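# Lift the orange jar out of a crowded tray

## Task

Take the orange jar out of the tightly packed tray and raise it, leaving every other jar inside the tray and the tray lying flat on the table. At the end, no loose object other than the orange jar and the tray may be gripped or squeezed. The jar must be held motionless in the air, gripped firmly with the fingertips well below its cap, touching nothing else, and its base must sit clearly more than one jar-height above the tops of the remaining jars.

## Robot and tools

Robot: two six-joint arms, left_arm and right_arm, each ending in a two-finger parallel gripper. Bases (scene frame): left_arm at (+0.023, +0.434, 0) m, quat_wxyz (+0.998, 0, 0, +0.061); right_arm at (-0.051, -0.382, 0) m, quat_wxyz (+0.998, 0, 0, +0.058). Joint order per arm, always: waist (joint1), shoulder (joint2), elbow (joint3), forearm roll (joint4), wrist pitch (joint5), wrist roll (joint6). Ranges in rad: waist -6.283 to 6.283, shoulder -2.304 to 2.304, elbow -4.224 to 0.061, forearm roll -6.283 to 6.283, wrist pitch -2.164 to 2.164, wrist roll -6.283 to 6.283; true ends may be off by up to 0.010 rad. Load limits (N m): waist 52.8, shoulder 52.8, elbow 44, forearm roll 23.7, wrist pitch 16.7, wrist roll 16.7; a carried object adds to them.

Frame: one shared scene frame with origin on the tabletop midway between the arms, +z up, +x pointing out across the table, and left_arm on the +y side. The arm names say nothing about image left or right. Gripper: fingers extend along the gripper's +z and close along its y. end_effector_position is the pinch point, roughly 2 cm short of the fingertips when closed; closing pushes the tips about 10 mm further along +z. Reported hand positions can be a little wrong, more so at long reach.

execute_actions(actions): a list of actions, each a table of 0 to 15 rows; each row runs one control step (1/30 s) and a short table repeats its last row to fill 15 steps, so one action lasts 0.5 s. Every row has 14 numbers in [-1, 1], both arms always present: left_arm's six joint offsets then its opening, then the same seven for right_arm. Joint numbers are offsets, not poses, scaled so 1.0 = 2.036 rad, and measured from the angles at the start of that action (the first action of a call starts from the last reported angles), not from the previous row. Opening is absolute: +1 fully open, -1 closed. An empty list just returns the state. If an action would push a joint more than 0.010 rad beyond its range, that action is rejected for both arms; a malformed action, or a first action failing that check, rejects the whole call. A joint driven right to its real end produces "joint sent to its limit"; silence does not prove there is more room.

move(target, speed, blocking): target is one 14-number row in the same layout and scale; its joint numbers are offsets from the Joint positions of the latest result that printed them, not from where the arm stands when the move begins. Finger values are applied immediately. All joints progress proportionally, so grippers trace curves; duration is clamped to 0.5 to 10 s. speed (rad/s, 0.01 to 2, default 0.5) caps the joint with the longest way to go. Paths ignore obstacles and the other arm; a faster move or a target deeper past a contact hits harder. The result adds a move: line with the ending (done, off_target, moving, held, fault; unnamed arms are done), limits=held or limits=none, and the farthest-off joint per arm. With blocking=false the result returns after 0.5 s; check with wait(0), and issue wait or stop before any new move or execute_actions. To keep pressing as before, target the current Joint targets.

wait(seconds): 0 to 10; arms keep their last command, a running move continues. stop(): brakes a running move (needs room; fingers keep moving). zoom_image(camera, region): camera cam_high or cam_low; region [x0, y0, x1, y1] in pixels of that 896x504 image, top-left origin, at most 504 by 504. read_manual(section): only "licences"; moves nothing. finished_scene(scene): integer 1 to 2; ends the scene for good and reports success, so call it only when the jar is held steadily in place. Answering without a tool call also ends things.

Drive limits: joint targets move at most 3.14 rad/s, reach that in 0.16 s, arm joints slow together; each step's target stays within 0.623 rad of the measured angle, and targets that would shift the gripper over 70 mm from where it is are scaled back. So big changes may need several actions; finish leftovers in the next one.

Results: per arm, gripper position (m), quat_wxyz and velocities in the scene frame; Joint positions and Joint velocities (six joints in rad, rad/s, then finger-pad gap in m, 0.084 m fully open); Joint targets (current drive goals, can drift); joint torques (drive output with offsets and noise, nonzero in free air); step readings, with HELD marking steps an arm was held back; grip_measured, the measured opening on the command scale. "joint command not followed" means clearance checks altered joint targets. MOTOR HOT appears at 65 °C; at 80 °C an OVER-TEMPERATURE FAULT brakes that arm until it cools. A TORQUE FAULT (contact torque at a load limit) stops the arm, backs the joint off, holds 10 s and drops the rest of the call.

Gripping: to hold, command an opening clearly below grip_measured; the lower, the harder the squeeze (about 24 N per pad for objects up to about 6 cm wide). Closing fast can squeeze harder, sometimes bouncing open. Echoing grip_measured gives only a weak hold.

Cameras: cam_high (wide, about 65.7 deg vertical, above at roughly [1.31, 0.18, 1.30]) and cam_low (about 43.8 deg, at roughly [1.50, 0.22, 0.49]), both 896x504, pinhole with radial distortion; the given calibration can be a few degrees and millimetres off.

Avoid: arm-to-arm contact, knocking anything off the table, tipping the tray or pulling other jars out, dropping or slipping the jar, slams and hard pushes, long heavy holds that overheat motors. Brief outside tugs on held items or pushes on loose ones can occur.

Each tool is called in YAML: its name, and indented under it one key for each argument.

## Session

execute_actions:
  actions: []

Scene clock: 0.00 s.
left_arm: end_effector_position=(+0.1618, -0.0187, +0.1180) grip_measured=+1.00 end_effector_quat_wxyz=(-0.248, +0.144, +0.651, -0.703) end_effector_velocity=(-0.000, -0.000, +0.000) end_effector_angular_velocity=(-0.000, +0.000, -0.001) | right_arm: end_effector_position=(+0.7340, -0.3989, +0.2224) grip_measured=+1.00 end_effector_quat_wxyz=(+0.486, +0.339, +0.805, +0.016) end_effector_velocity=(+0.000, -0.000, +0.000) end_effector_angular_velocity=(-0.001, +0.000, +0.001)
Joint names: [waist, shoulder, elbow, forearm roll, wrist pitch, wrist roll]
Joint positions: left_arm=[-0.867 -1.097 -0.796  1.425  1.733  1.749  0.084] | right_arm=[-0.019 -0.728 -1.223 -2.406 -0.6    0.048  0.084]
Joint velocities: left_arm=[-0.  0. -0.  0.  0. -0. -0.] | right_arm=[ 0.    -0.     0.     0.    -0.001 -0.001  0.   ]
Joint torques (N m, as the arm reports them, + toward a larger angle): no reading
Joint targets: left_arm=[-0.867 -1.097 -0.796 1.425 1.733 1.749] | right_arm=[-0.019 -0.728 -1.223 -2.406 -0.600 0.048]

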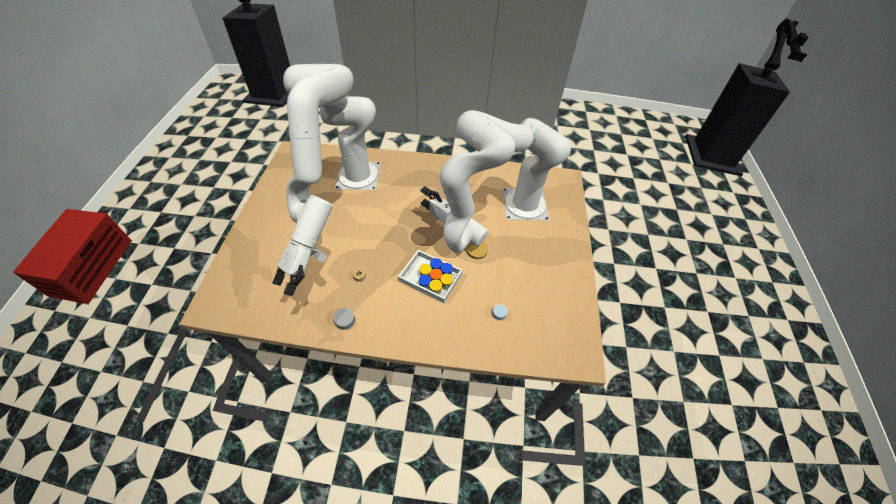

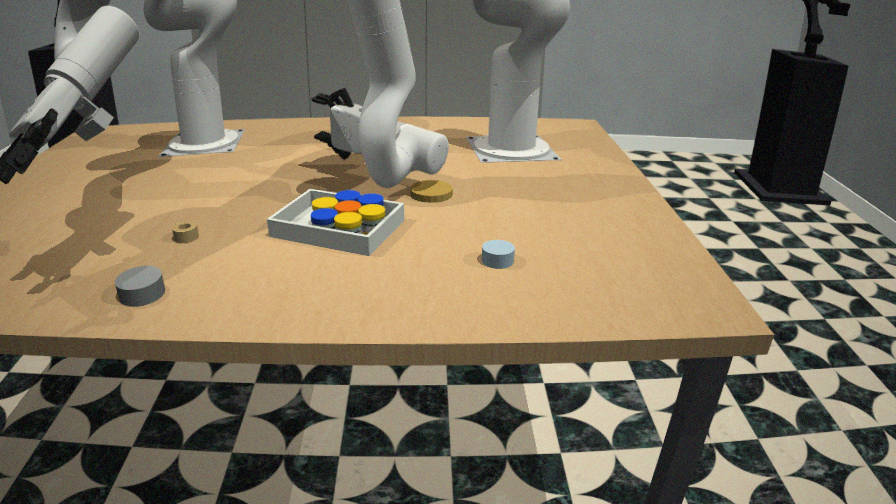

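zoom_image:
  camera: "cam_high"
  region: [385, 240, 485, 310]

zoom_image:
  camera: "cam_low"
  region: [255, 175, 415, 265]

Region (385, 240, 485, 310) of cam_high's 896x504 image, scaled by 5.040, with more detail than that image has; it fills the top 353 rows of this view, and the rest is white.

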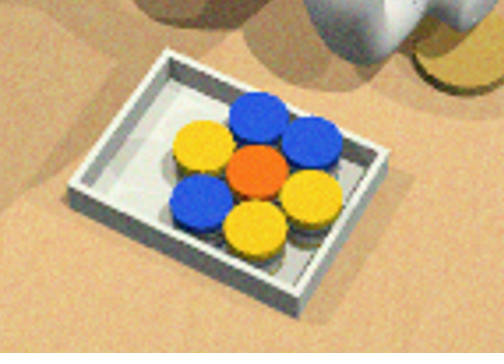

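Region (255, 175, 415, 265) of cam_low's 896x504 image, scaled by 3.150, with more detail than that image has; it fills the top 284 rows of this view, and the rest is white.

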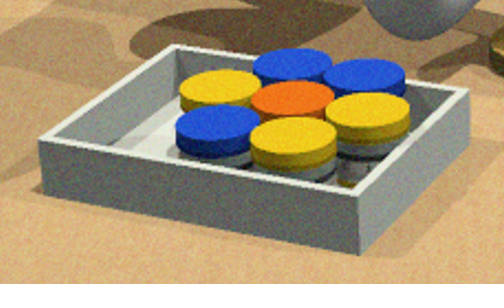

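move:
  target: [0.0295,0.318,-0.198,0,0,-0.2505,1,0,0,0,0,0,0,1]
  speed: 0.8

move:
  target: [0,-0.094,0,-0.7,-1,0,1,0,0,0,0,0,0,1]
  speed: 1.2

Scene clock: 68.03 s.
left_arm: end_effector_position=(+0.3121, -0.1102, +0.5578) grip_measured=+1.00 end_effector_quat_wxyz=(+0.101, -0.332, -0.531, +0.773) end_effector_velocity=(+0.001, +0.000, +0.003) end_effector_angular_velocity=(-0.004, -0.003, +0.002) | right_arm: end_effector_position=(+0.7340, -0.3989, +0.2224) grip_measured=+1.00 end_effector_quat_wxyz=(+0.486, +0.339, +0.805, +0.016) end_effector_velocity=(+0.000, +0.000, +0.000) end_effector_angular_velocity=(-0.002, +0.001, +0.001)
Joint names: [waist, shoulder, elbow, forearm roll, wrist pitch, wrist roll]
Joint positions: left_arm=[-0.807 -0.45  -1.198  1.425  1.733  1.239  0.084] | right_arm=[-0.019 -0.728 -1.223 -2.406 -0.6    0.048  0.084]
Joint velocities: left_arm=[ 0.001  0.004 -0.003 -0.001  0.    -0.001  0.   ] | right_arm=[-0.     0.    -0.    -0.     0.    -0.002 -0.   ]
Joint torques (N m, as the arm reports them, + toward a larger angle): left_arm=[ -0.58  28.01 -19.84  -0.17   1.66  -0.08] | right_arm=[ -0.37  50.53 -12.5   -2.55  -1.15   0.24]
Joint targets: left_arm=[-0.807 -0.450 -1.199 1.425 1.733 1.239] | right_arm=[-0.019 -0.728 -1.223 -2.406 -0.600 0.048]
move: done; limits=none; left_arm: farthest joint: the elbow, 0.001 radians from its target (0.403 radians at the start); right_arm: farthest joint: the waist, 0.000 radians from its target (0.000 radians at the start)

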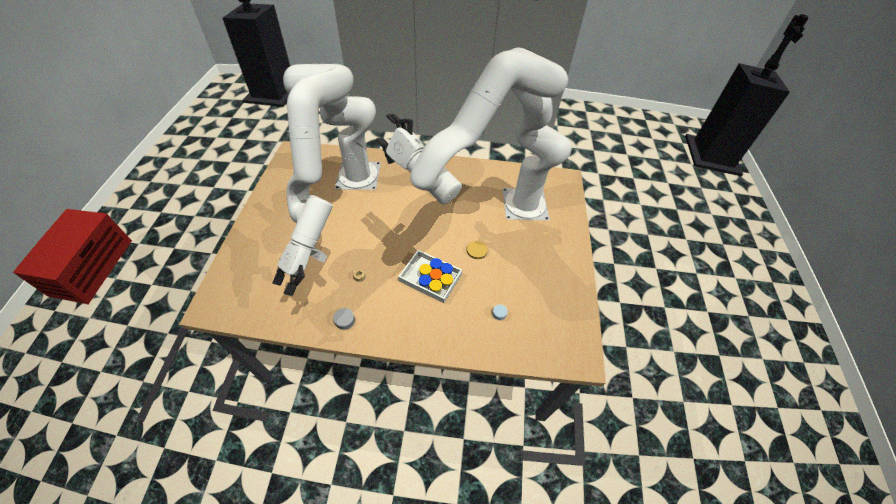

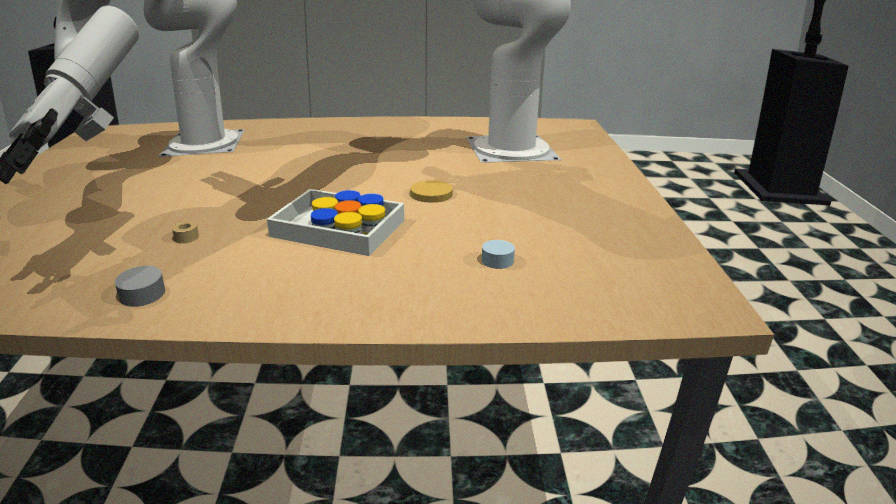

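Scene clock: 70.57 s.
left_arm: end_effector_position=(+0.5243, +0.0248, +0.1576) grip_measured=+1.00 end_effector_quat_wxyz=(+0.035, -0.567, +0.814, -0.122) end_effector_velocity=(-0.001, +0.001, -0.001) end_effector_angular_velocity=(+0.001, +0.004, +0.004) | right_arm: end_effector_position=(+0.7340, -0.3989, +0.2224) grip_measured=+1.00 end_effector_quat_wxyz=(+0.486, +0.339, +0.805, +0.016) end_effector_velocity=(-0.000, +0.000, -0.000) end_effector_angular_velocity=(+0.000, +0.001, +0.000)
Joint names: [waist, shoulder, elbow, forearm roll, wrist pitch, wrist roll]
Joint positions: left_arm=[-0.807 -0.641 -1.198  0.    -0.303  1.239  0.084] | right_arm=[-0.019 -0.728 -1.223 -2.406 -0.6    0.048  0.084]
Joint velocities: left_arm=[ 0.001 -0.     0.    -0.002 -0.003 -0.002 -0.   ] | right_arm=[ 0.     0.     0.    -0.     0.001 -0.     0.   ]
Joint torques (N m, as the arm reports them, + toward a larger angle): left_arm=[  1.91  32.46 -17.51   0.71   0.71  -0.04] | right_arm=[ -2.55  50.66 -12.04  -2.27  -1.11   0.35]
Joint targets: left_arm=[-0.807 -0.641 -1.198 0.000 -0.303 1.239] | right_arm=[-0.019 -0.728 -1.223 -2.406 -0.600 0.048]
move: done; limits=none; left_arm: farthest joint: the waist, 0.000 radians from its target (0.000 radians at the start); right_arm: farthest joint: the waist, 0.000 radians from its target (0.000 radians at the start)

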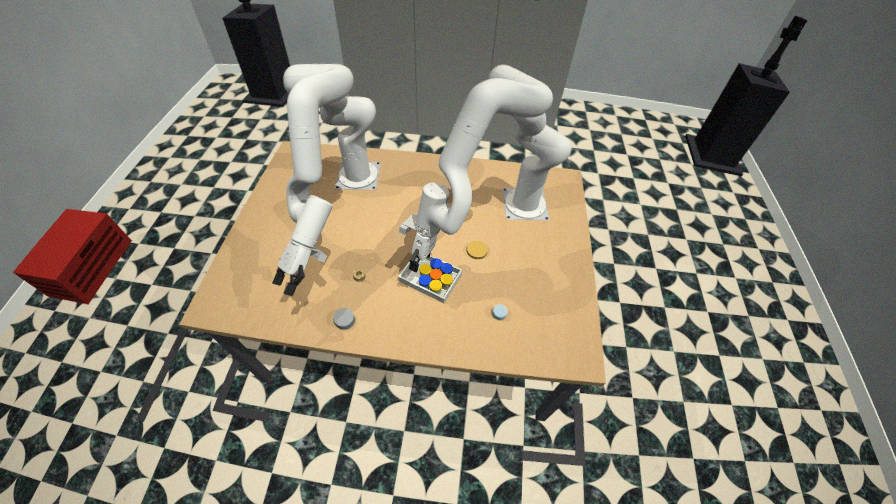

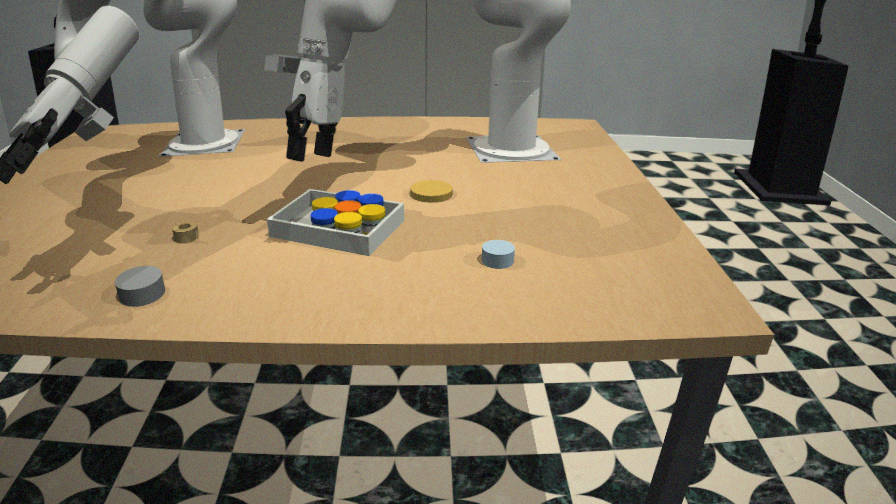

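move:
  target: [0,-0.0547,-0.0008,0,-0.0708,0,0.7,0,0.31,0.34,0,0,0,1]
  speed: 0.7

zoom_image:
  camera: "cam_high"
  region: [385, 230, 485, 310]

zoom_image:
  camera: "cam_low"
  region: [255, 145, 415, 265]

Scene clock: 77.57 s.
left_arm: end_effector_position=(+0.4770, +0.0634, +0.0850) grip_measured=+0.70 end_effector_quat_wxyz=(+0.000, -0.572, +0.820, -0.000) end_effector_velocity=(-0.001, -0.000, -0.001) end_effector_angular_velocity=(+0.001, +0.001, +0.000) | right_arm: end_effector_position=(+0.4862, -0.4231, +0.2885) grip_measured=+1.00 end_effector_quat_wxyz=(+0.462, +0.338, +0.820, +0.004) end_effector_velocity=(-0.001, -0.000, -0.000) end_effector_angular_velocity=(-0.000, +0.001, +0.000)
Joint names: [waist, shoulder, elbow, forearm roll, wrist pitch, wrist roll]
Joint positions: left_arm=[-0.807 -0.753 -1.2    0.    -0.447  1.239  0.073] | right_arm=[-0.019 -0.097 -0.531 -2.406 -0.6    0.048  0.084]
Joint velocities: left_arm=[-0.001 -0.001  0.    -0.001 -0.001 -0.    -0.   ] | right_arm=[-0.     0.003  0.003  0.     0.001 -0.     0.   ]
Joint torques (N m, as the arm reports them, + toward a larger angle): left_arm=[ -1.29  32.54 -15.37   1.65   0.21  -0.13] | right_arm=[ -2.17  26.27 -11.73  -2.67  -1.01   0.27]
Joint targets: left_arm=[-0.807 -0.753 -1.200 0.000 -0.447 1.239] | right_arm=[-0.019 -0.097 -0.530 -2.406 -0.600 0.048]
move: done; limits=none; left_arm: farthest joint: the wrist pitch, 0.001 radians from its target (0.144 radians at the start); right_arm: farthest joint: the waist, 0.000 radians from its target (0.000 radians at the start)

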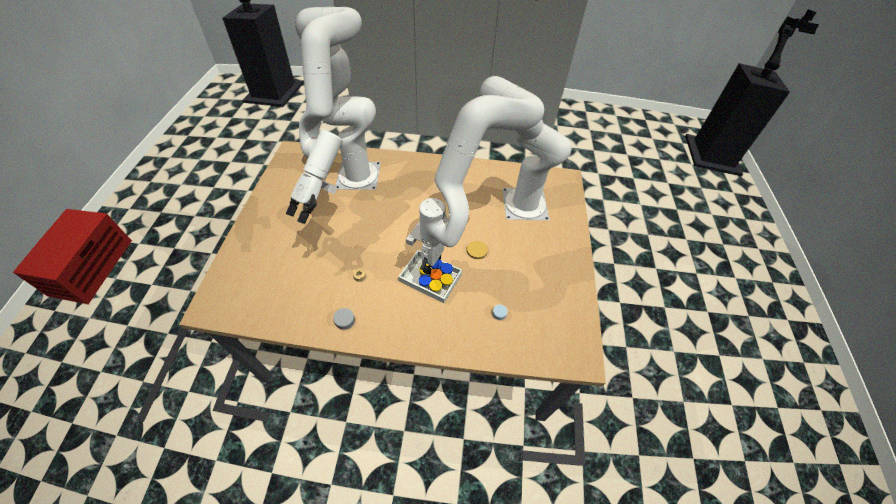

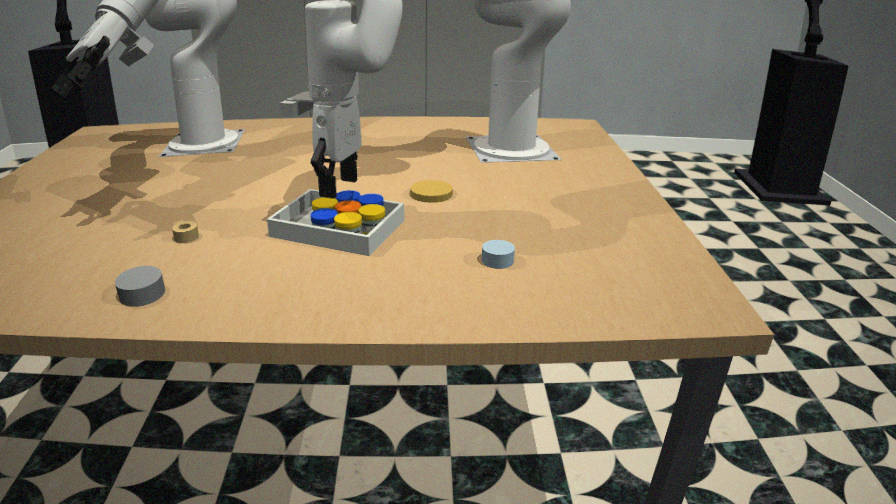

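Region (385, 230, 485, 310) of cam_high's 896x504 image, scaled by 5.040, with more detail than that image has; it fills the top 403 rows of this view, and the rest is white.

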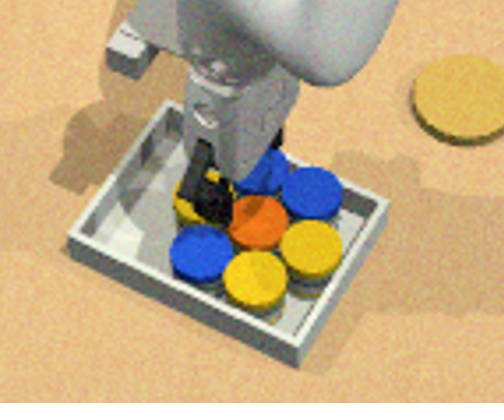

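Region (255, 145, 415, 265) of cam_low's 896x504 image, scaled by 3.150, with more detail than that image has; it fills the top 378 rows of this view, and the rest is white.

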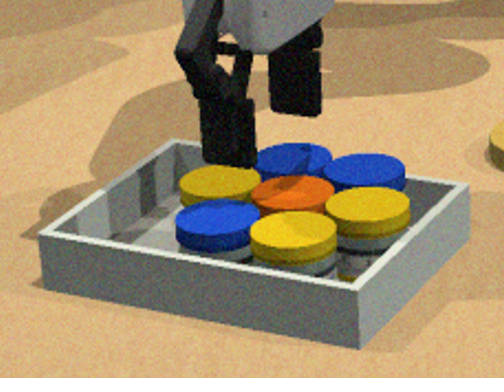

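move:
  target: [0.004,-0.0286,-0.0217,0,0.0069,0.004,0.7,0,0,0,0,0,0,1]
  speed: 0.08

zoom_image:
  camera: "cam_high"
  region: [385, 230, 485, 310]

zoom_image:
  camera: "cam_low"
  region: [255, 145, 415, 265]

Scene clock: 89.77 s.
left_arm: end_effector_position=(+0.4890, +0.0599, +0.0647) grip_measured=+0.70 end_effector_quat_wxyz=(+0.000, -0.572, +0.820, -0.000) end_effector_velocity=(+0.001, +0.000, -0.001) end_effector_angular_velocity=(+0.000, +0.000, +0.000) | right_arm: end_effector_position=(+0.4862, -0.4231, +0.2885) grip_measured=+1.00 end_effector_quat_wxyz=(+0.462, +0.338, +0.820, +0.004) end_effector_velocity=(+0.000, +0.000, +0.000) end_effector_angular_velocity=(-0.002, +0.001, +0.001)
Joint names: [waist, shoulder, elbow, forearm roll, wrist pitch, wrist roll]
Joint positions: left_arm=[-0.799 -0.811 -1.244  0.    -0.433  1.247  0.073] | right_arm=[-0.019 -0.097 -0.531 -2.406 -0.6    0.048  0.084]
Joint velocities: left_arm=[ 0.001 -0.002 -0.002 -0.     0.     0.001 -0.   ] | right_arm=[ 0.     0.    -0.     0.     0.    -0.002 -0.   ]
Joint torques (N m, as the arm reports them, + toward a larger angle): left_arm=[  3.16  33.66 -15.23   0.89   0.24  -0.23] | right_arm=[ -1.78  26.15 -11.78  -2.84  -1.08   0.26]
Joint targets: left_arm=[-0.799 -0.811 -1.244 0.000 -0.433 1.247] | right_arm=[-0.019 -0.097 -0.531 -2.406 -0.600 0.048]
move: done; limits=none; left_arm: farthest joint: the shoulder, 0.001 radians from its target (0.059 radians at the start); right_arm: farthest joint: the waist, 0.000 radians from its target (0.000 radians at the start)

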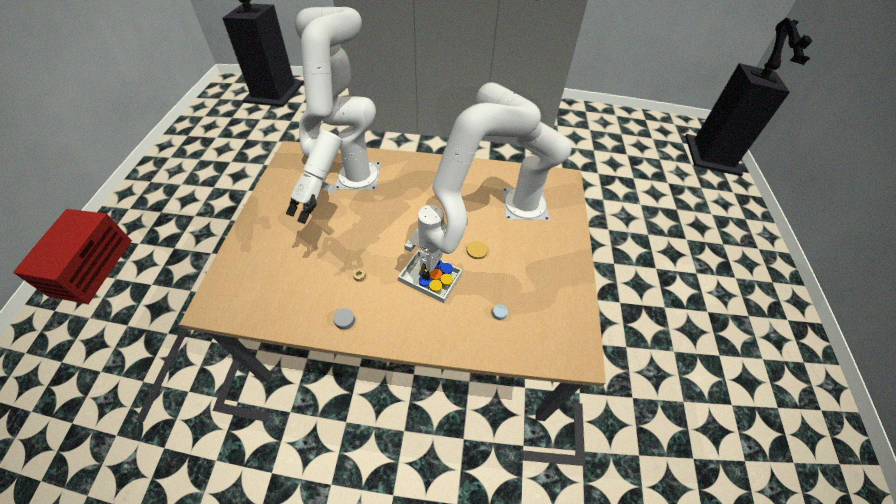

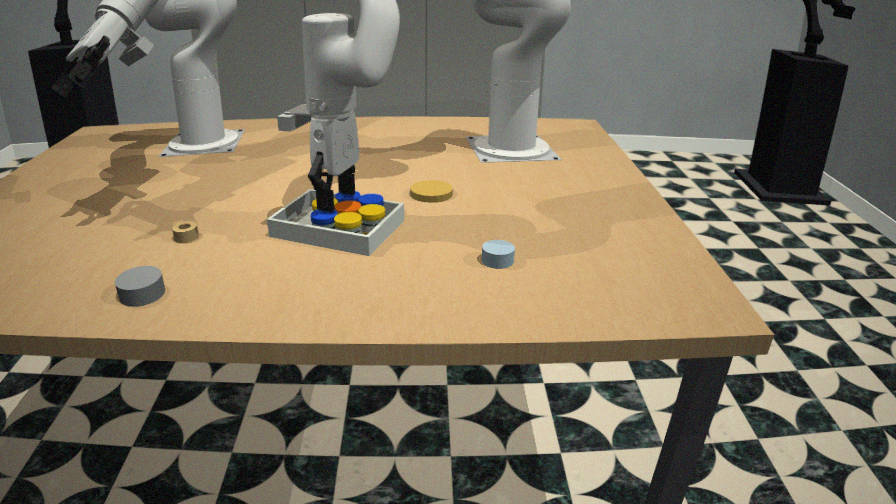

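Region (385, 230, 485, 310) of cam_high's 896x504 image, scaled by 5.040, with more detail than that image has; it fills the top 403 rows of this view, and the rest is white.

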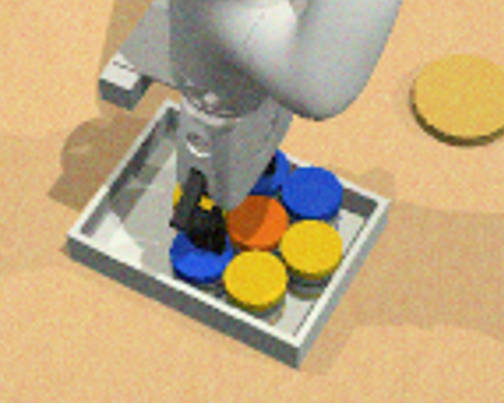

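Region (255, 145, 415, 265) of cam_low's 896x504 image, scaled by 3.150, with more detail than that image has; it fills the top 378 rows of this view, and the rest is white.

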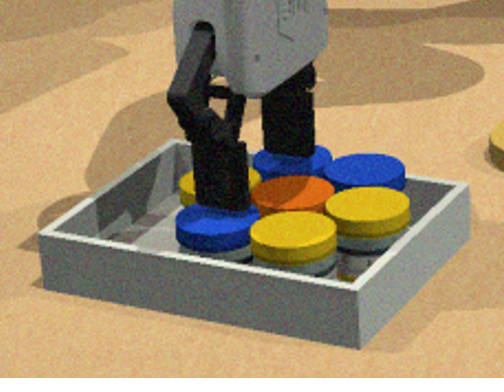

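move:
  target: [0,-0.0045,-0.0008,0,0.0037,0,0.7,0,0,0,0,0,0,1]
  speed: 0.015

zoom_image:
  camera: "cam_low"
  region: [255, 145, 415, 265]

Scene clock: 94.20 s.
left_arm: end_effector_position=(+0.4892, +0.0597, +0.0606) grip_measured=+0.70 end_effector_quat_wxyz=(+0.000, -0.572, +0.820, -0.000) end_effector_velocity=(+0.000, -0.000, -0.001) end_effector_angular_velocity=(-0.001, -0.001, +0.001) | right_arm: end_effector_position=(+0.4862, -0.4231, +0.2885) grip_measured=+1.00 end_effector_quat_wxyz=(+0.462, +0.338, +0.820, +0.004) end_effector_velocity=(+0.000, -0.000, +0.000) end_effector_angular_velocity=(-0.000, -0.000, +0.000)
Joint names: [waist, shoulder, elbow, forearm roll, wrist pitch, wrist roll]
Joint positions: left_arm=[-0.799 -0.818 -1.246  0.    -0.427  1.247  0.073] | right_arm=[-0.019 -0.097 -0.531 -2.406 -0.6    0.048  0.084]
Joint velocities: left_arm=[ 0.    -0.002 -0.001  0.     0.003 -0.001  0.001] | right_arm=[-0. -0. -0. -0. -0. -0.  0.]
Joint torques (N m, as the arm reports them, + toward a larger angle): left_arm=[ -0.56  25.87 -11.56   1.5    2.14  -0.05] | right_arm=[ -1.93  26.55 -11.02  -2.72  -1.01   0.21]
Joint targets: left_arm=[-0.799 -0.820 -1.246 0.000 -0.425 1.247] | right_arm=[-0.019 -0.097 -0.531 -2.406 -0.600 0.048]
move: done; limits=none; left_arm: farthest joint: the shoulder, 0.002 radians from its target (0.009 radians at the start); right_arm: farthest joint: the waist, 0.000 radians from its target (0.000 radians at the start)

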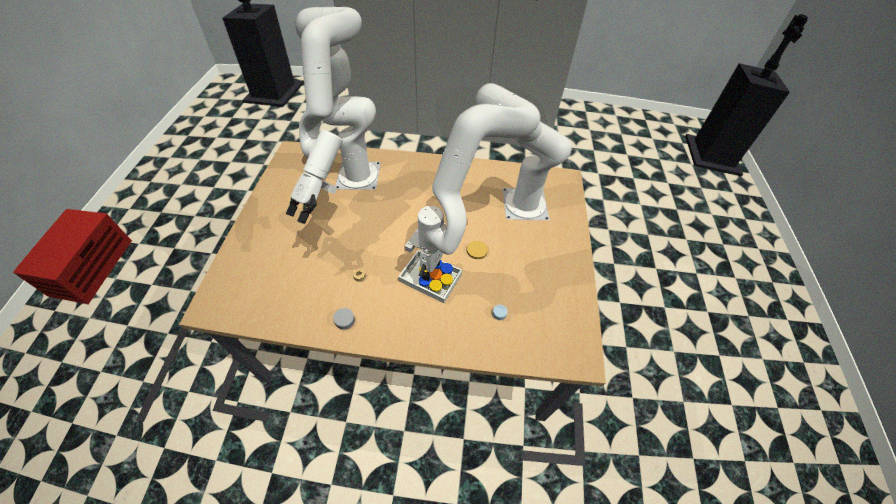

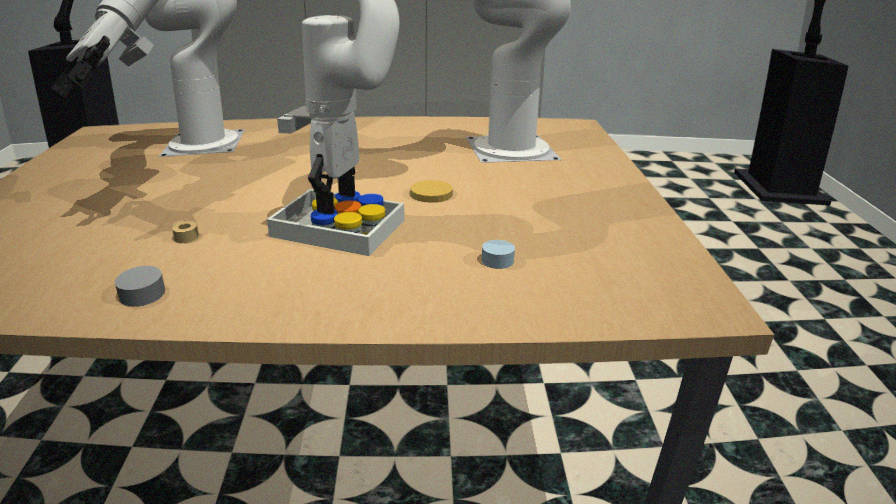

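Region (255, 145, 415, 265) of cam_low's 896x504 image, scaled by 3.150, with more detail than that image has; it fills the top 378 rows of this view, and the rest is white.

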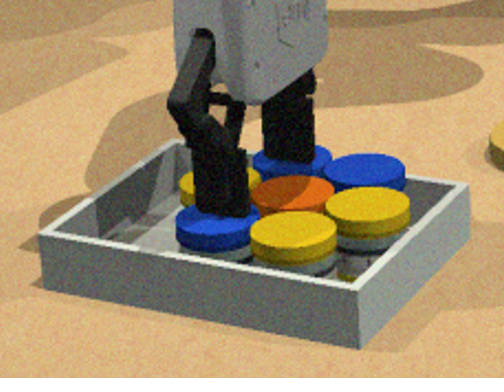

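execute_actions:
  actions:
    - [[-0.001,-0.00135,-0.0007,0,0.0007,-0.001,0.7,0,0,0,0,0,0,1],[-0.002,-0.0017,-0.0013,0,0.0004,-0.002,0.7,0,0,0,0,0,0,1],[-0.003,-0.00205,-0.002,0,0.0001,-0.003,0.7,0,0,0,0,0,0,1],[-0.004,-0.0024,-0.0027,0,-0.0003,-0.004,0.7,0,0,0,0,0,0,1],[-0.005,-0.00275,-0.0033,0,-0.0006,-0.005,0.7,0,0,0,0,0,0,1],[-0.006,-0.0031,-0.004,0,-0.0009,-0.006,0.7,0,0,0,0,0,0,1],[-0.007,-0.00345,-0.0047,0,-0.0012,-0.007,0.7,0,0,0,0,0,0,1],[-0.008,-0.0038,-0.0053,0,-0.0015,-0.008,0.7,0,0,0,0,0,0,1],[-0.009,-0.00415,-0.006,0,-0.0019,-0.009,0.7,0,0,0,0,0,0,1],[-0.010,-0.0045,-0.0067,0,-0.0022,-0.010,0.7,0,0,0,0,0,0,1],[-0.011,-0.00485,-0.0073,0,-0.0025,-0.011,0.7,0,0,0,0,0,0,1],[-0.0117,-0.0052,-0.008,0,-0.0028,-0.0117,0.7,0,0,0,0,0,0,1]]

wait:
  seconds: 0.5

zoom_image:
  camera: "cam_low"
  region: [255, 145, 415, 265]

Scene clock: 110.03 s.
left_arm: end_effector_position=(+0.4847, +0.0468, +0.0600) grip_measured=+0.71 end_effector_quat_wxyz=(+0.000, -0.572, +0.820, -0.001) end_effector_velocity=(-0.005, -0.016, +0.002) end_effector_angular_velocity=(+0.001, -0.000, -0.003) | right_arm: end_effector_position=(+0.4862, -0.4231, +0.2885) grip_measured=+1.00 end_effector_quat_wxyz=(+0.462, +0.338, +0.820, +0.004) end_effector_velocity=(-0.000, +0.000, -0.000) end_effector_angular_velocity=(+0.001, +0.000, -0.000)
Joint names: [waist, shoulder, elbow, forearm roll, wrist pitch, wrist roll]
Joint positions: left_arm=[-0.82  -0.827 -1.261  0.    -0.431  1.226  0.073] | right_arm=[-0.019 -0.097 -0.531 -2.406 -0.6    0.048  0.084]
Joint velocities: left_arm=[-0.025 -0.009 -0.022  0.002 -0.014 -0.025 -0.   ] | right_arm=[-0.  0.  0. -0.  0.  0.  0.]
Joint torques (N m, as the arm reports them, + toward a larger angle): left_arm=[-1.88 10.56 -3.43 -0.91  3.02 -1.04] | right_arm=[ -2.34  25.96 -11.72  -2.8   -1.18   0.19]
Joint targets: left_arm=[-0.822 -0.829 -1.263 0.000 -0.433 1.223] | right_arm=[-0.019 -0.097 -0.531 -2.406 -0.600 0.048]
Step readings (joint positions):
0: left_arm=[-0.799 -0.819 -1.246 0.000 -0.425 1.247] | right_arm=[-0.019 -0.097 -0.531 -2.406 -0.600 0.048]
1: left_arm=[-0.799 -0.819 -1.246 0.000 -0.425 1.247] | right_arm=[-0.019 -0.097 -0.531 -2.406 -0.600 0.048]
2: left_arm=[-0.799 -0.819 -1.246 0.000 -0.425 1.247] | right_arm=[-0.019 -0.097 -0.531 -2.406 -0.600 0.048]
4: left_arm=[-0.800 -0.820 -1.248 0.001 -0.426 1.245] | right_arm=[-0.019 -0.097 -0.531 -2.406 -0.600 0.048]
8: left_arm=[-0.807 -0.823 -1.253 0.001 -0.427 1.239] | right_arm=[-0.019 -0.097 -0.531 -2.406 -0.600 0.048]
15: Joint positions above

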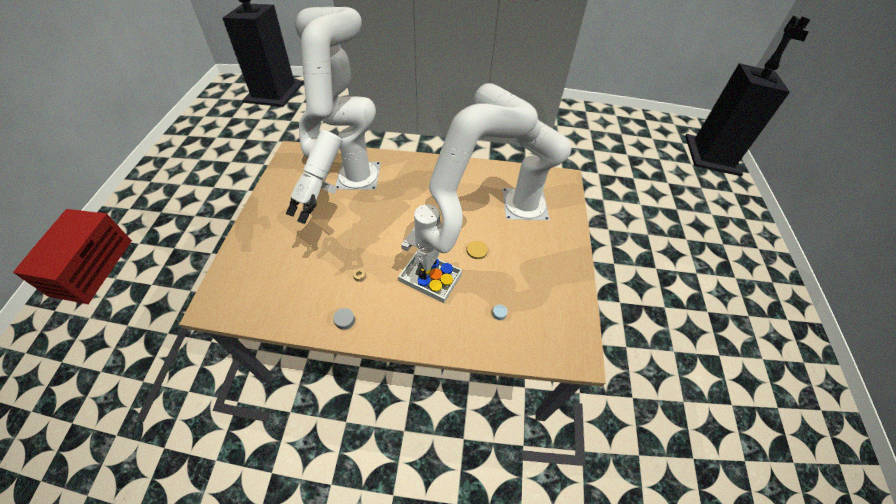

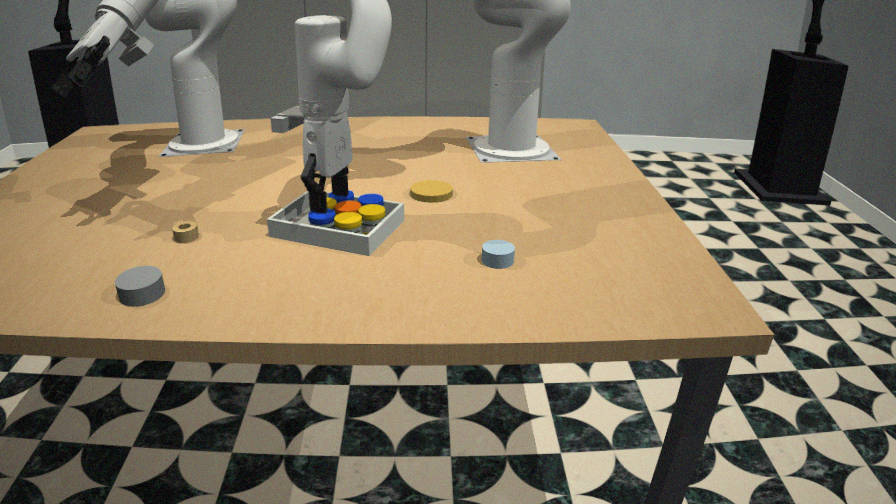

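Scene clock: 110.53 s.
left_arm: end_effector_position=(+0.4841, +0.0456, +0.0601) grip_measured=+0.70 end_effector_quat_wxyz=(+0.000, -0.572, +0.820, -0.001) end_effector_velocity=(-0.000, -0.000, -0.000) end_effector_angular_velocity=(+0.000, +0.000, -0.000) | right_arm: end_effector_position=(+0.4862, -0.4231, +0.2885) grip_measured=+1.00 end_effector_quat_wxyz=(+0.462, +0.338, +0.820, +0.004) end_effector_velocity=(+0.000, +0.000, +0.000) end_effector_angular_velocity=(-0.000, -0.000, +0.000)
Joint names: [waist, shoulder, elbow, forearm roll, wrist pitch, wrist roll]
Joint positions: left_arm=[-0.822 -0.828 -1.263  0.    -0.433  1.224  0.073] | right_arm=[-0.019 -0.097 -0.531 -2.406 -0.6    0.048  0.084]
Joint velocities: left_arm=[-0.001 -0.     0.    -0.    -0.    -0.    -0.   ] | right_arm=[ 0.  0. -0.  0.  0. -0. -0.]
Joint torques (N m, as the arm reports them, + toward a larger angle): left_arm=[-9.41 11.77 -3.55 -2.07  3.   -1.24] | right_arm=[ -1.02  25.47 -11.24  -2.32  -1.06   0.27]
Joint targets: left_arm=[-0.822 -0.829 -1.263 0.000 -0.433 1.223] | right_arm=[-0.019 -0.097 -0.531 -2.406 -0.600 0.048]
wait: 0.50 s; at rest by 0.20 s

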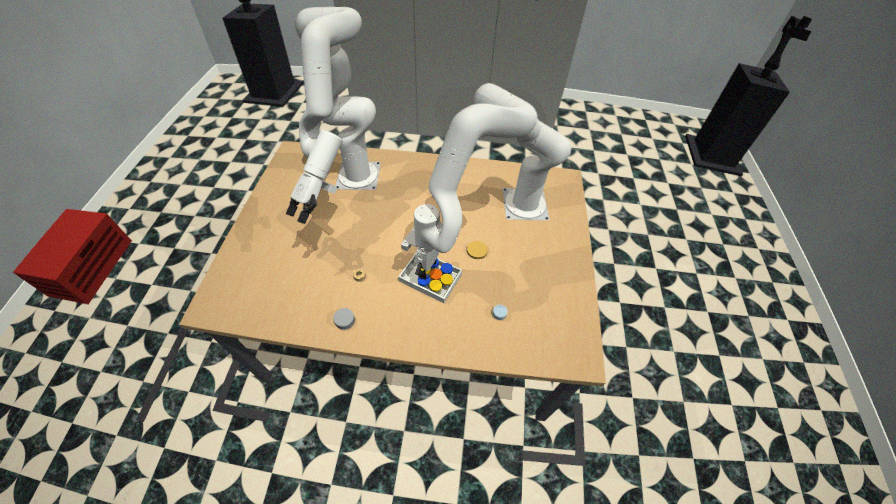

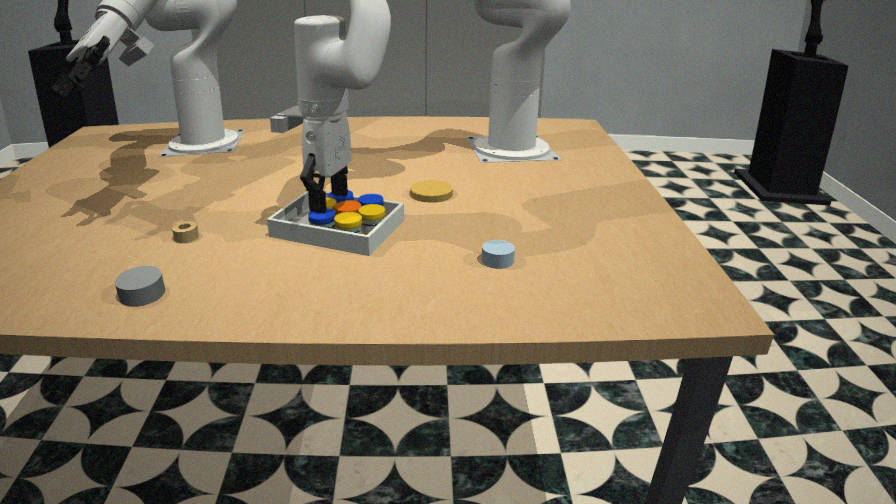

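Region (255, 145, 415, 265) of cam_low's 896x504 image, scaled by 3.150, with more detail than that image has; it fills the top 378 rows of this view, and the rest is white.

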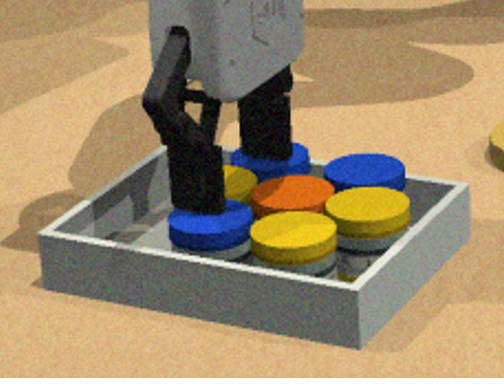

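move:
  target: [-0.0167,-0.0068,-0.0132,0,-0.0063,-0.0167,0.7,0,0,0,0,0,0,1]
  speed: 0.04

move:
  target: [0,0.03,0.005,0,-0.025,0,0.7,0,0,0,0,0,0,1]
  speed: 0.1

zoom_image:
  camera: "cam_low"
  region: [255, 145, 415, 265]

zoom_image:
  camera: "cam_high"
  region: [385, 230, 485, 310]

Scene clock: 119.90 s.
left_arm: end_effector_position=(+0.4765, +0.0250, +0.0602) grip_measured=+0.70 end_effector_quat_wxyz=(+0.000, -0.572, +0.820, -0.001) end_effector_velocity=(+0.000, -0.000, -0.000) end_effector_angular_velocity=(+0.001, +0.001, +0.001) | right_arm: end_effector_position=(+0.4862, -0.4231, +0.2885) grip_measured=+1.00 end_effector_quat_wxyz=(+0.462, +0.338, +0.820, +0.004) end_effector_velocity=(-0.000, +0.000, -0.000) end_effector_angular_velocity=(-0.000, +0.000, +0.000)
Joint names: [waist, shoulder, elbow, forearm roll, wrist pitch, wrist roll]
Joint positions: left_arm=[-0.856 -0.842 -1.289  0.    -0.445  1.19   0.073] | right_arm=[-0.019 -0.097 -0.531 -2.406 -0.6    0.048  0.084]
Joint velocities: left_arm=[-0.    -0.001 -0.002  0.001 -0.002 -0.002 -0.   ] | right_arm=[ 0.     0.     0.    -0.     0.    -0.001  0.   ]
Joint torques (N m, as the arm reports them, + toward a larger angle): left_arm=[-6.9  16.3  -6.23 -0.85  2.82 -0.95] | right_arm=[ -1.34  26.31 -11.99  -2.51  -1.12   0.32]
Joint targets: left_arm=[-0.856 -0.842 -1.289 0.000 -0.445 1.190] | right_arm=[-0.019 -0.097 -0.531 -2.406 -0.600 0.048]
move: done; limits=none; left_arm: farthest joint: the elbow, 0.001 radians from its target (0.027 radians at the start); right_arm: farthest joint: the waist, 0.000 radians from its target (0.000 radians at the start)

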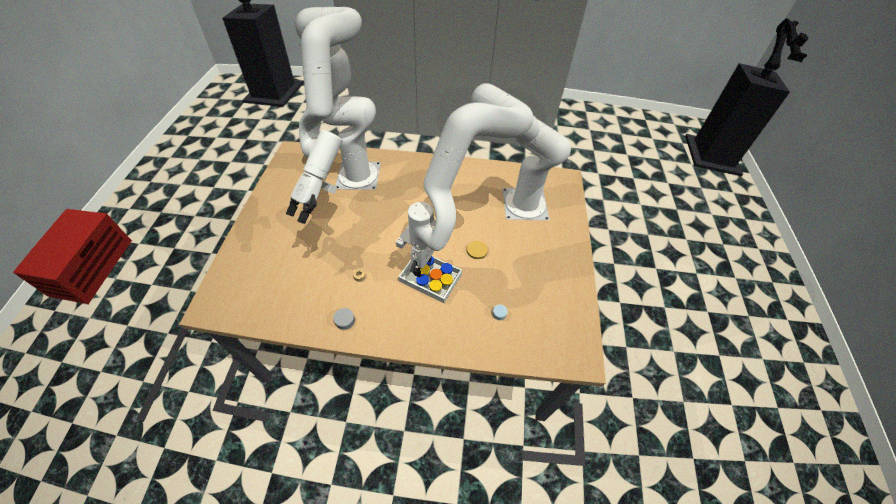

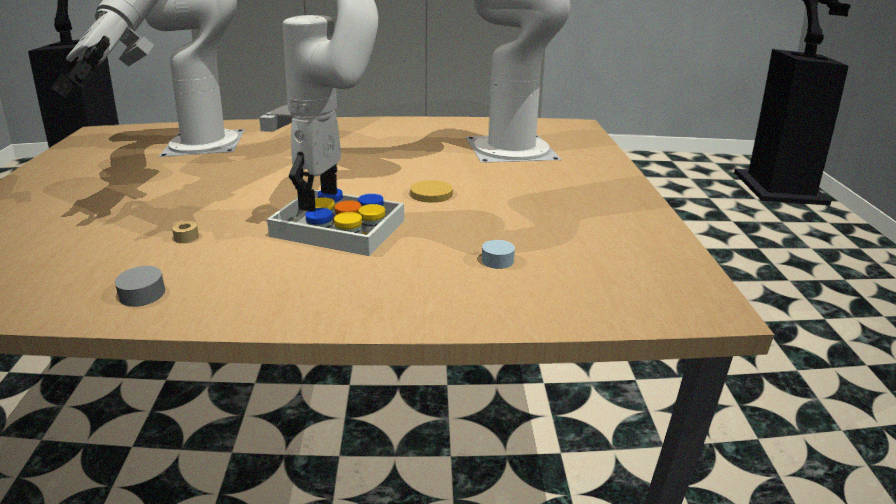

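Scene clock: 120.90 s.
left_arm: end_effector_position=(+0.4760, +0.0254, +0.0938) grip_measured=+0.70 end_effector_quat_wxyz=(+0.000, -0.572, +0.820, -0.001) end_effector_velocity=(+0.000, +0.000, +0.002) end_effector_angular_velocity=(-0.001, +0.000, +0.003) | right_arm: end_effector_position=(+0.4862, -0.4231, +0.2885) grip_measured=+1.00 end_effector_quat_wxyz=(+0.462, +0.338, +0.820, +0.004) end_effector_velocity=(-0.000, -0.000, -0.000) end_effector_angular_velocity=(+0.001, -0.000, -0.001)
Joint names: [waist, shoulder, elbow, forearm roll, wrist pitch, wrist roll]
Joint positions: left_arm=[-0.856 -0.781 -1.279  0.    -0.496  1.19   0.073] | right_arm=[-0.019 -0.097 -0.531 -2.406 -0.6    0.048  0.084]
Joint velocities: left_arm=[ 0.001  0.003  0.    -0.001 -0.003 -0.    -0.   ] | right_arm=[-0.     0.     0.     0.     0.     0.001  0.   ]
Joint torques (N m, as the arm reports them, + toward a larger angle): left_arm=[  0.01  34.51 -15.35   0.85   0.37  -0.13] | right_arm=[ -2.21  25.97 -11.    -2.28  -1.05   0.25]
Joint targets: left_arm=[-0.856 -0.781 -1.279 0.000 -0.496 1.190] | right_arm=[-0.019 -0.097 -0.531 -2.406 -0.600 0.048]
move: done; limits=none; left_arm: farthest joint: the waist, 0.000 radians from its target (0.000 radians at the start); right_arm: farthest joint: the waist, 0.000 radians from its target (0.000 radians at the start)

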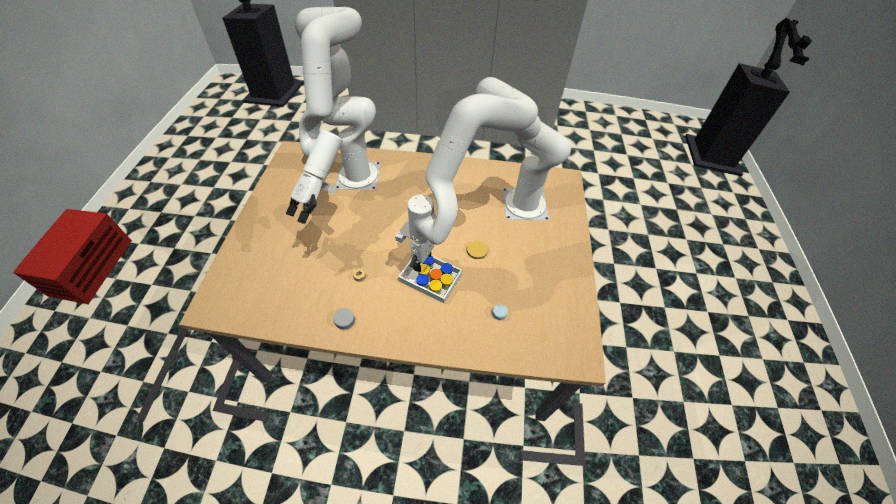

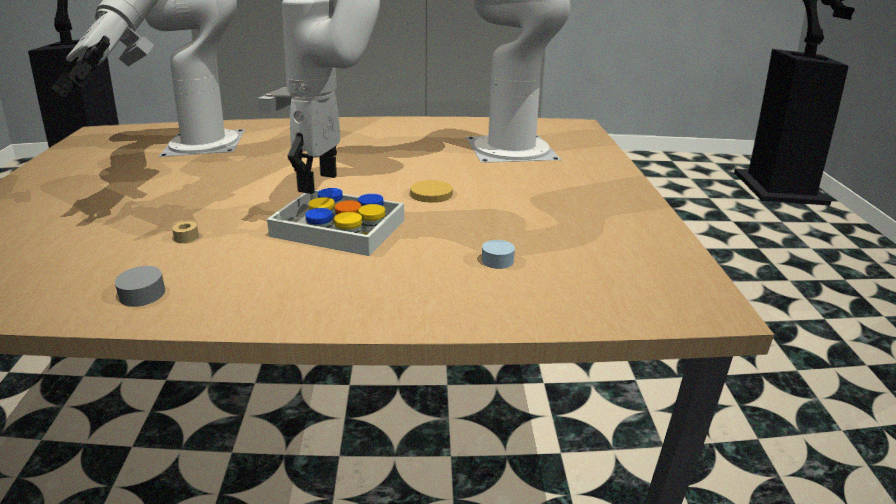

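Region (255, 145, 415, 265) of cam_low's 896x504 image, scaled by 3.150, with more detail than that image has; it fills the top 378 rows of this view, and the rest is white.

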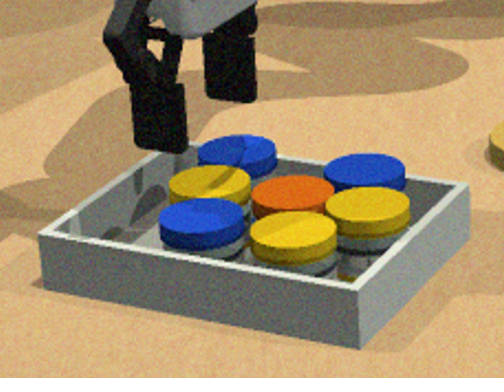

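Region (385, 230, 485, 310) of cam_high's 896x504 image, scaled by 5.040, with more detail than that image has; it fills the top 403 rows of this view, and the rest is white.

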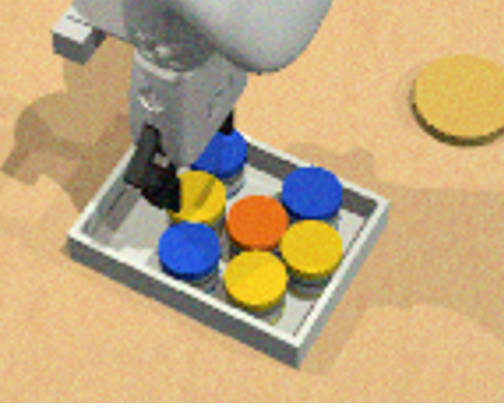

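move:
  target: [0.0319,-0.047,-0.0551,0,-0.0091,0.0319,-1,0,0,0,0,0,0,1]
  speed: 0.15

zoom_image:
  camera: "cam_low"
  region: [255, 145, 415, 265]

Scene clock: 140.83 s.
left_arm: end_effector_position=(+0.5247, +0.0372, +0.0720) grip_measured=-1.00 end_effector_quat_wxyz=(+0.000, -0.572, +0.820, -0.000) end_effector_velocity=(+0.001, +0.001, -0.001) end_effector_angular_velocity=(+0.000, -0.000, +0.000) | right_arm: end_effector_position=(+0.4862, -0.4231, +0.2885) grip_measured=+1.00 end_effector_quat_wxyz=(+0.462, +0.338, +0.820, +0.004) end_effector_velocity=(+0.000, -0.000, +0.000) end_effector_angular_velocity=(-0.000, -0.001, -0.000)
Joint names: [waist, shoulder, elbow, forearm roll, wrist pitch, wrist roll]
Joint positions: left_arm=[-0.791 -0.876 -1.391  0.    -0.514  1.255  0.   ] | right_arm=[-0.019 -0.097 -0.531 -2.406 -0.6    0.048  0.084]
Joint velocities: left_arm=[ 0.002 -0.002 -0.002  0.    -0.     0.001  0.   ] | right_arm=[ 0.     0.     0.     0.    -0.001  0.    -0.   ]
Joint torques (N m, as the arm reports them, + toward a larger angle): left_arm=[  1.61  36.96 -15.77   1.38   0.38  -0.35] | right_arm=[ -1.56  25.56 -11.77  -2.48  -1.05   0.32]
Joint targets: left_arm=[-0.791 -0.877 -1.391 0.000 -0.514 1.255] | right_arm=[-0.019 -0.097 -0.531 -2.406 -0.600 0.048]
move: done; limits=none; left_arm: farthest joint: the waist, 0.000 radians from its target (0.065 radians at the start); right_arm: farthest joint: the waist, 0.000 radians from its target (0.000 radians at the start)

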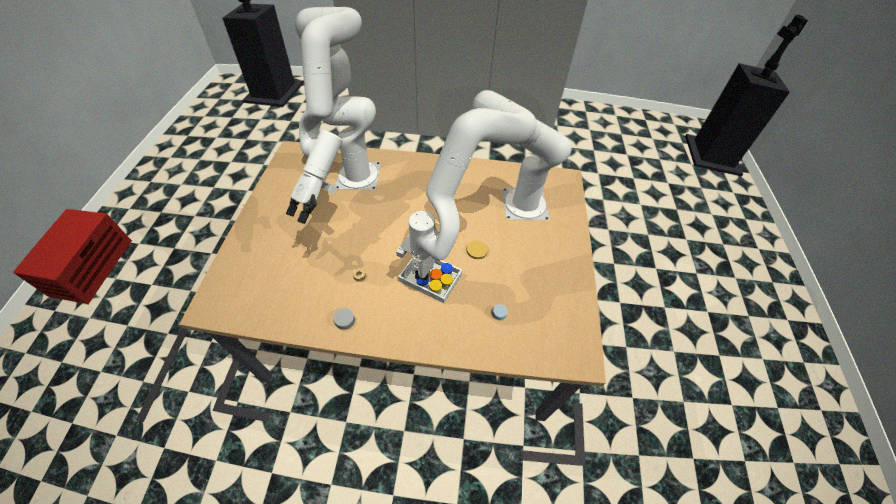

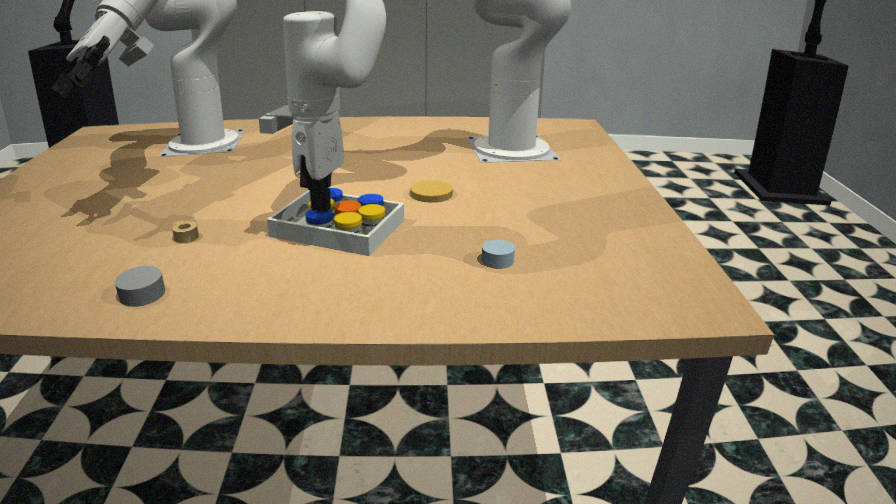

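Region (255, 145, 415, 265) of cam_low's 896x504 image, scaled by 3.150, with more detail than that image has; it fills the top 378 rows of this view, and the rest is white.

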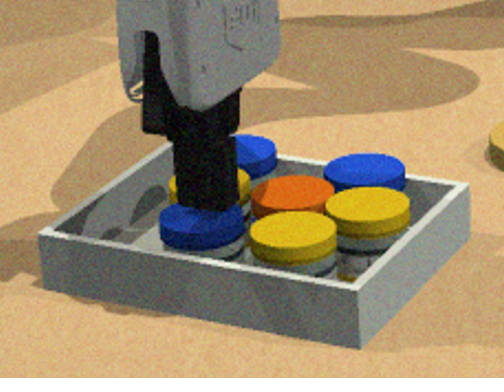

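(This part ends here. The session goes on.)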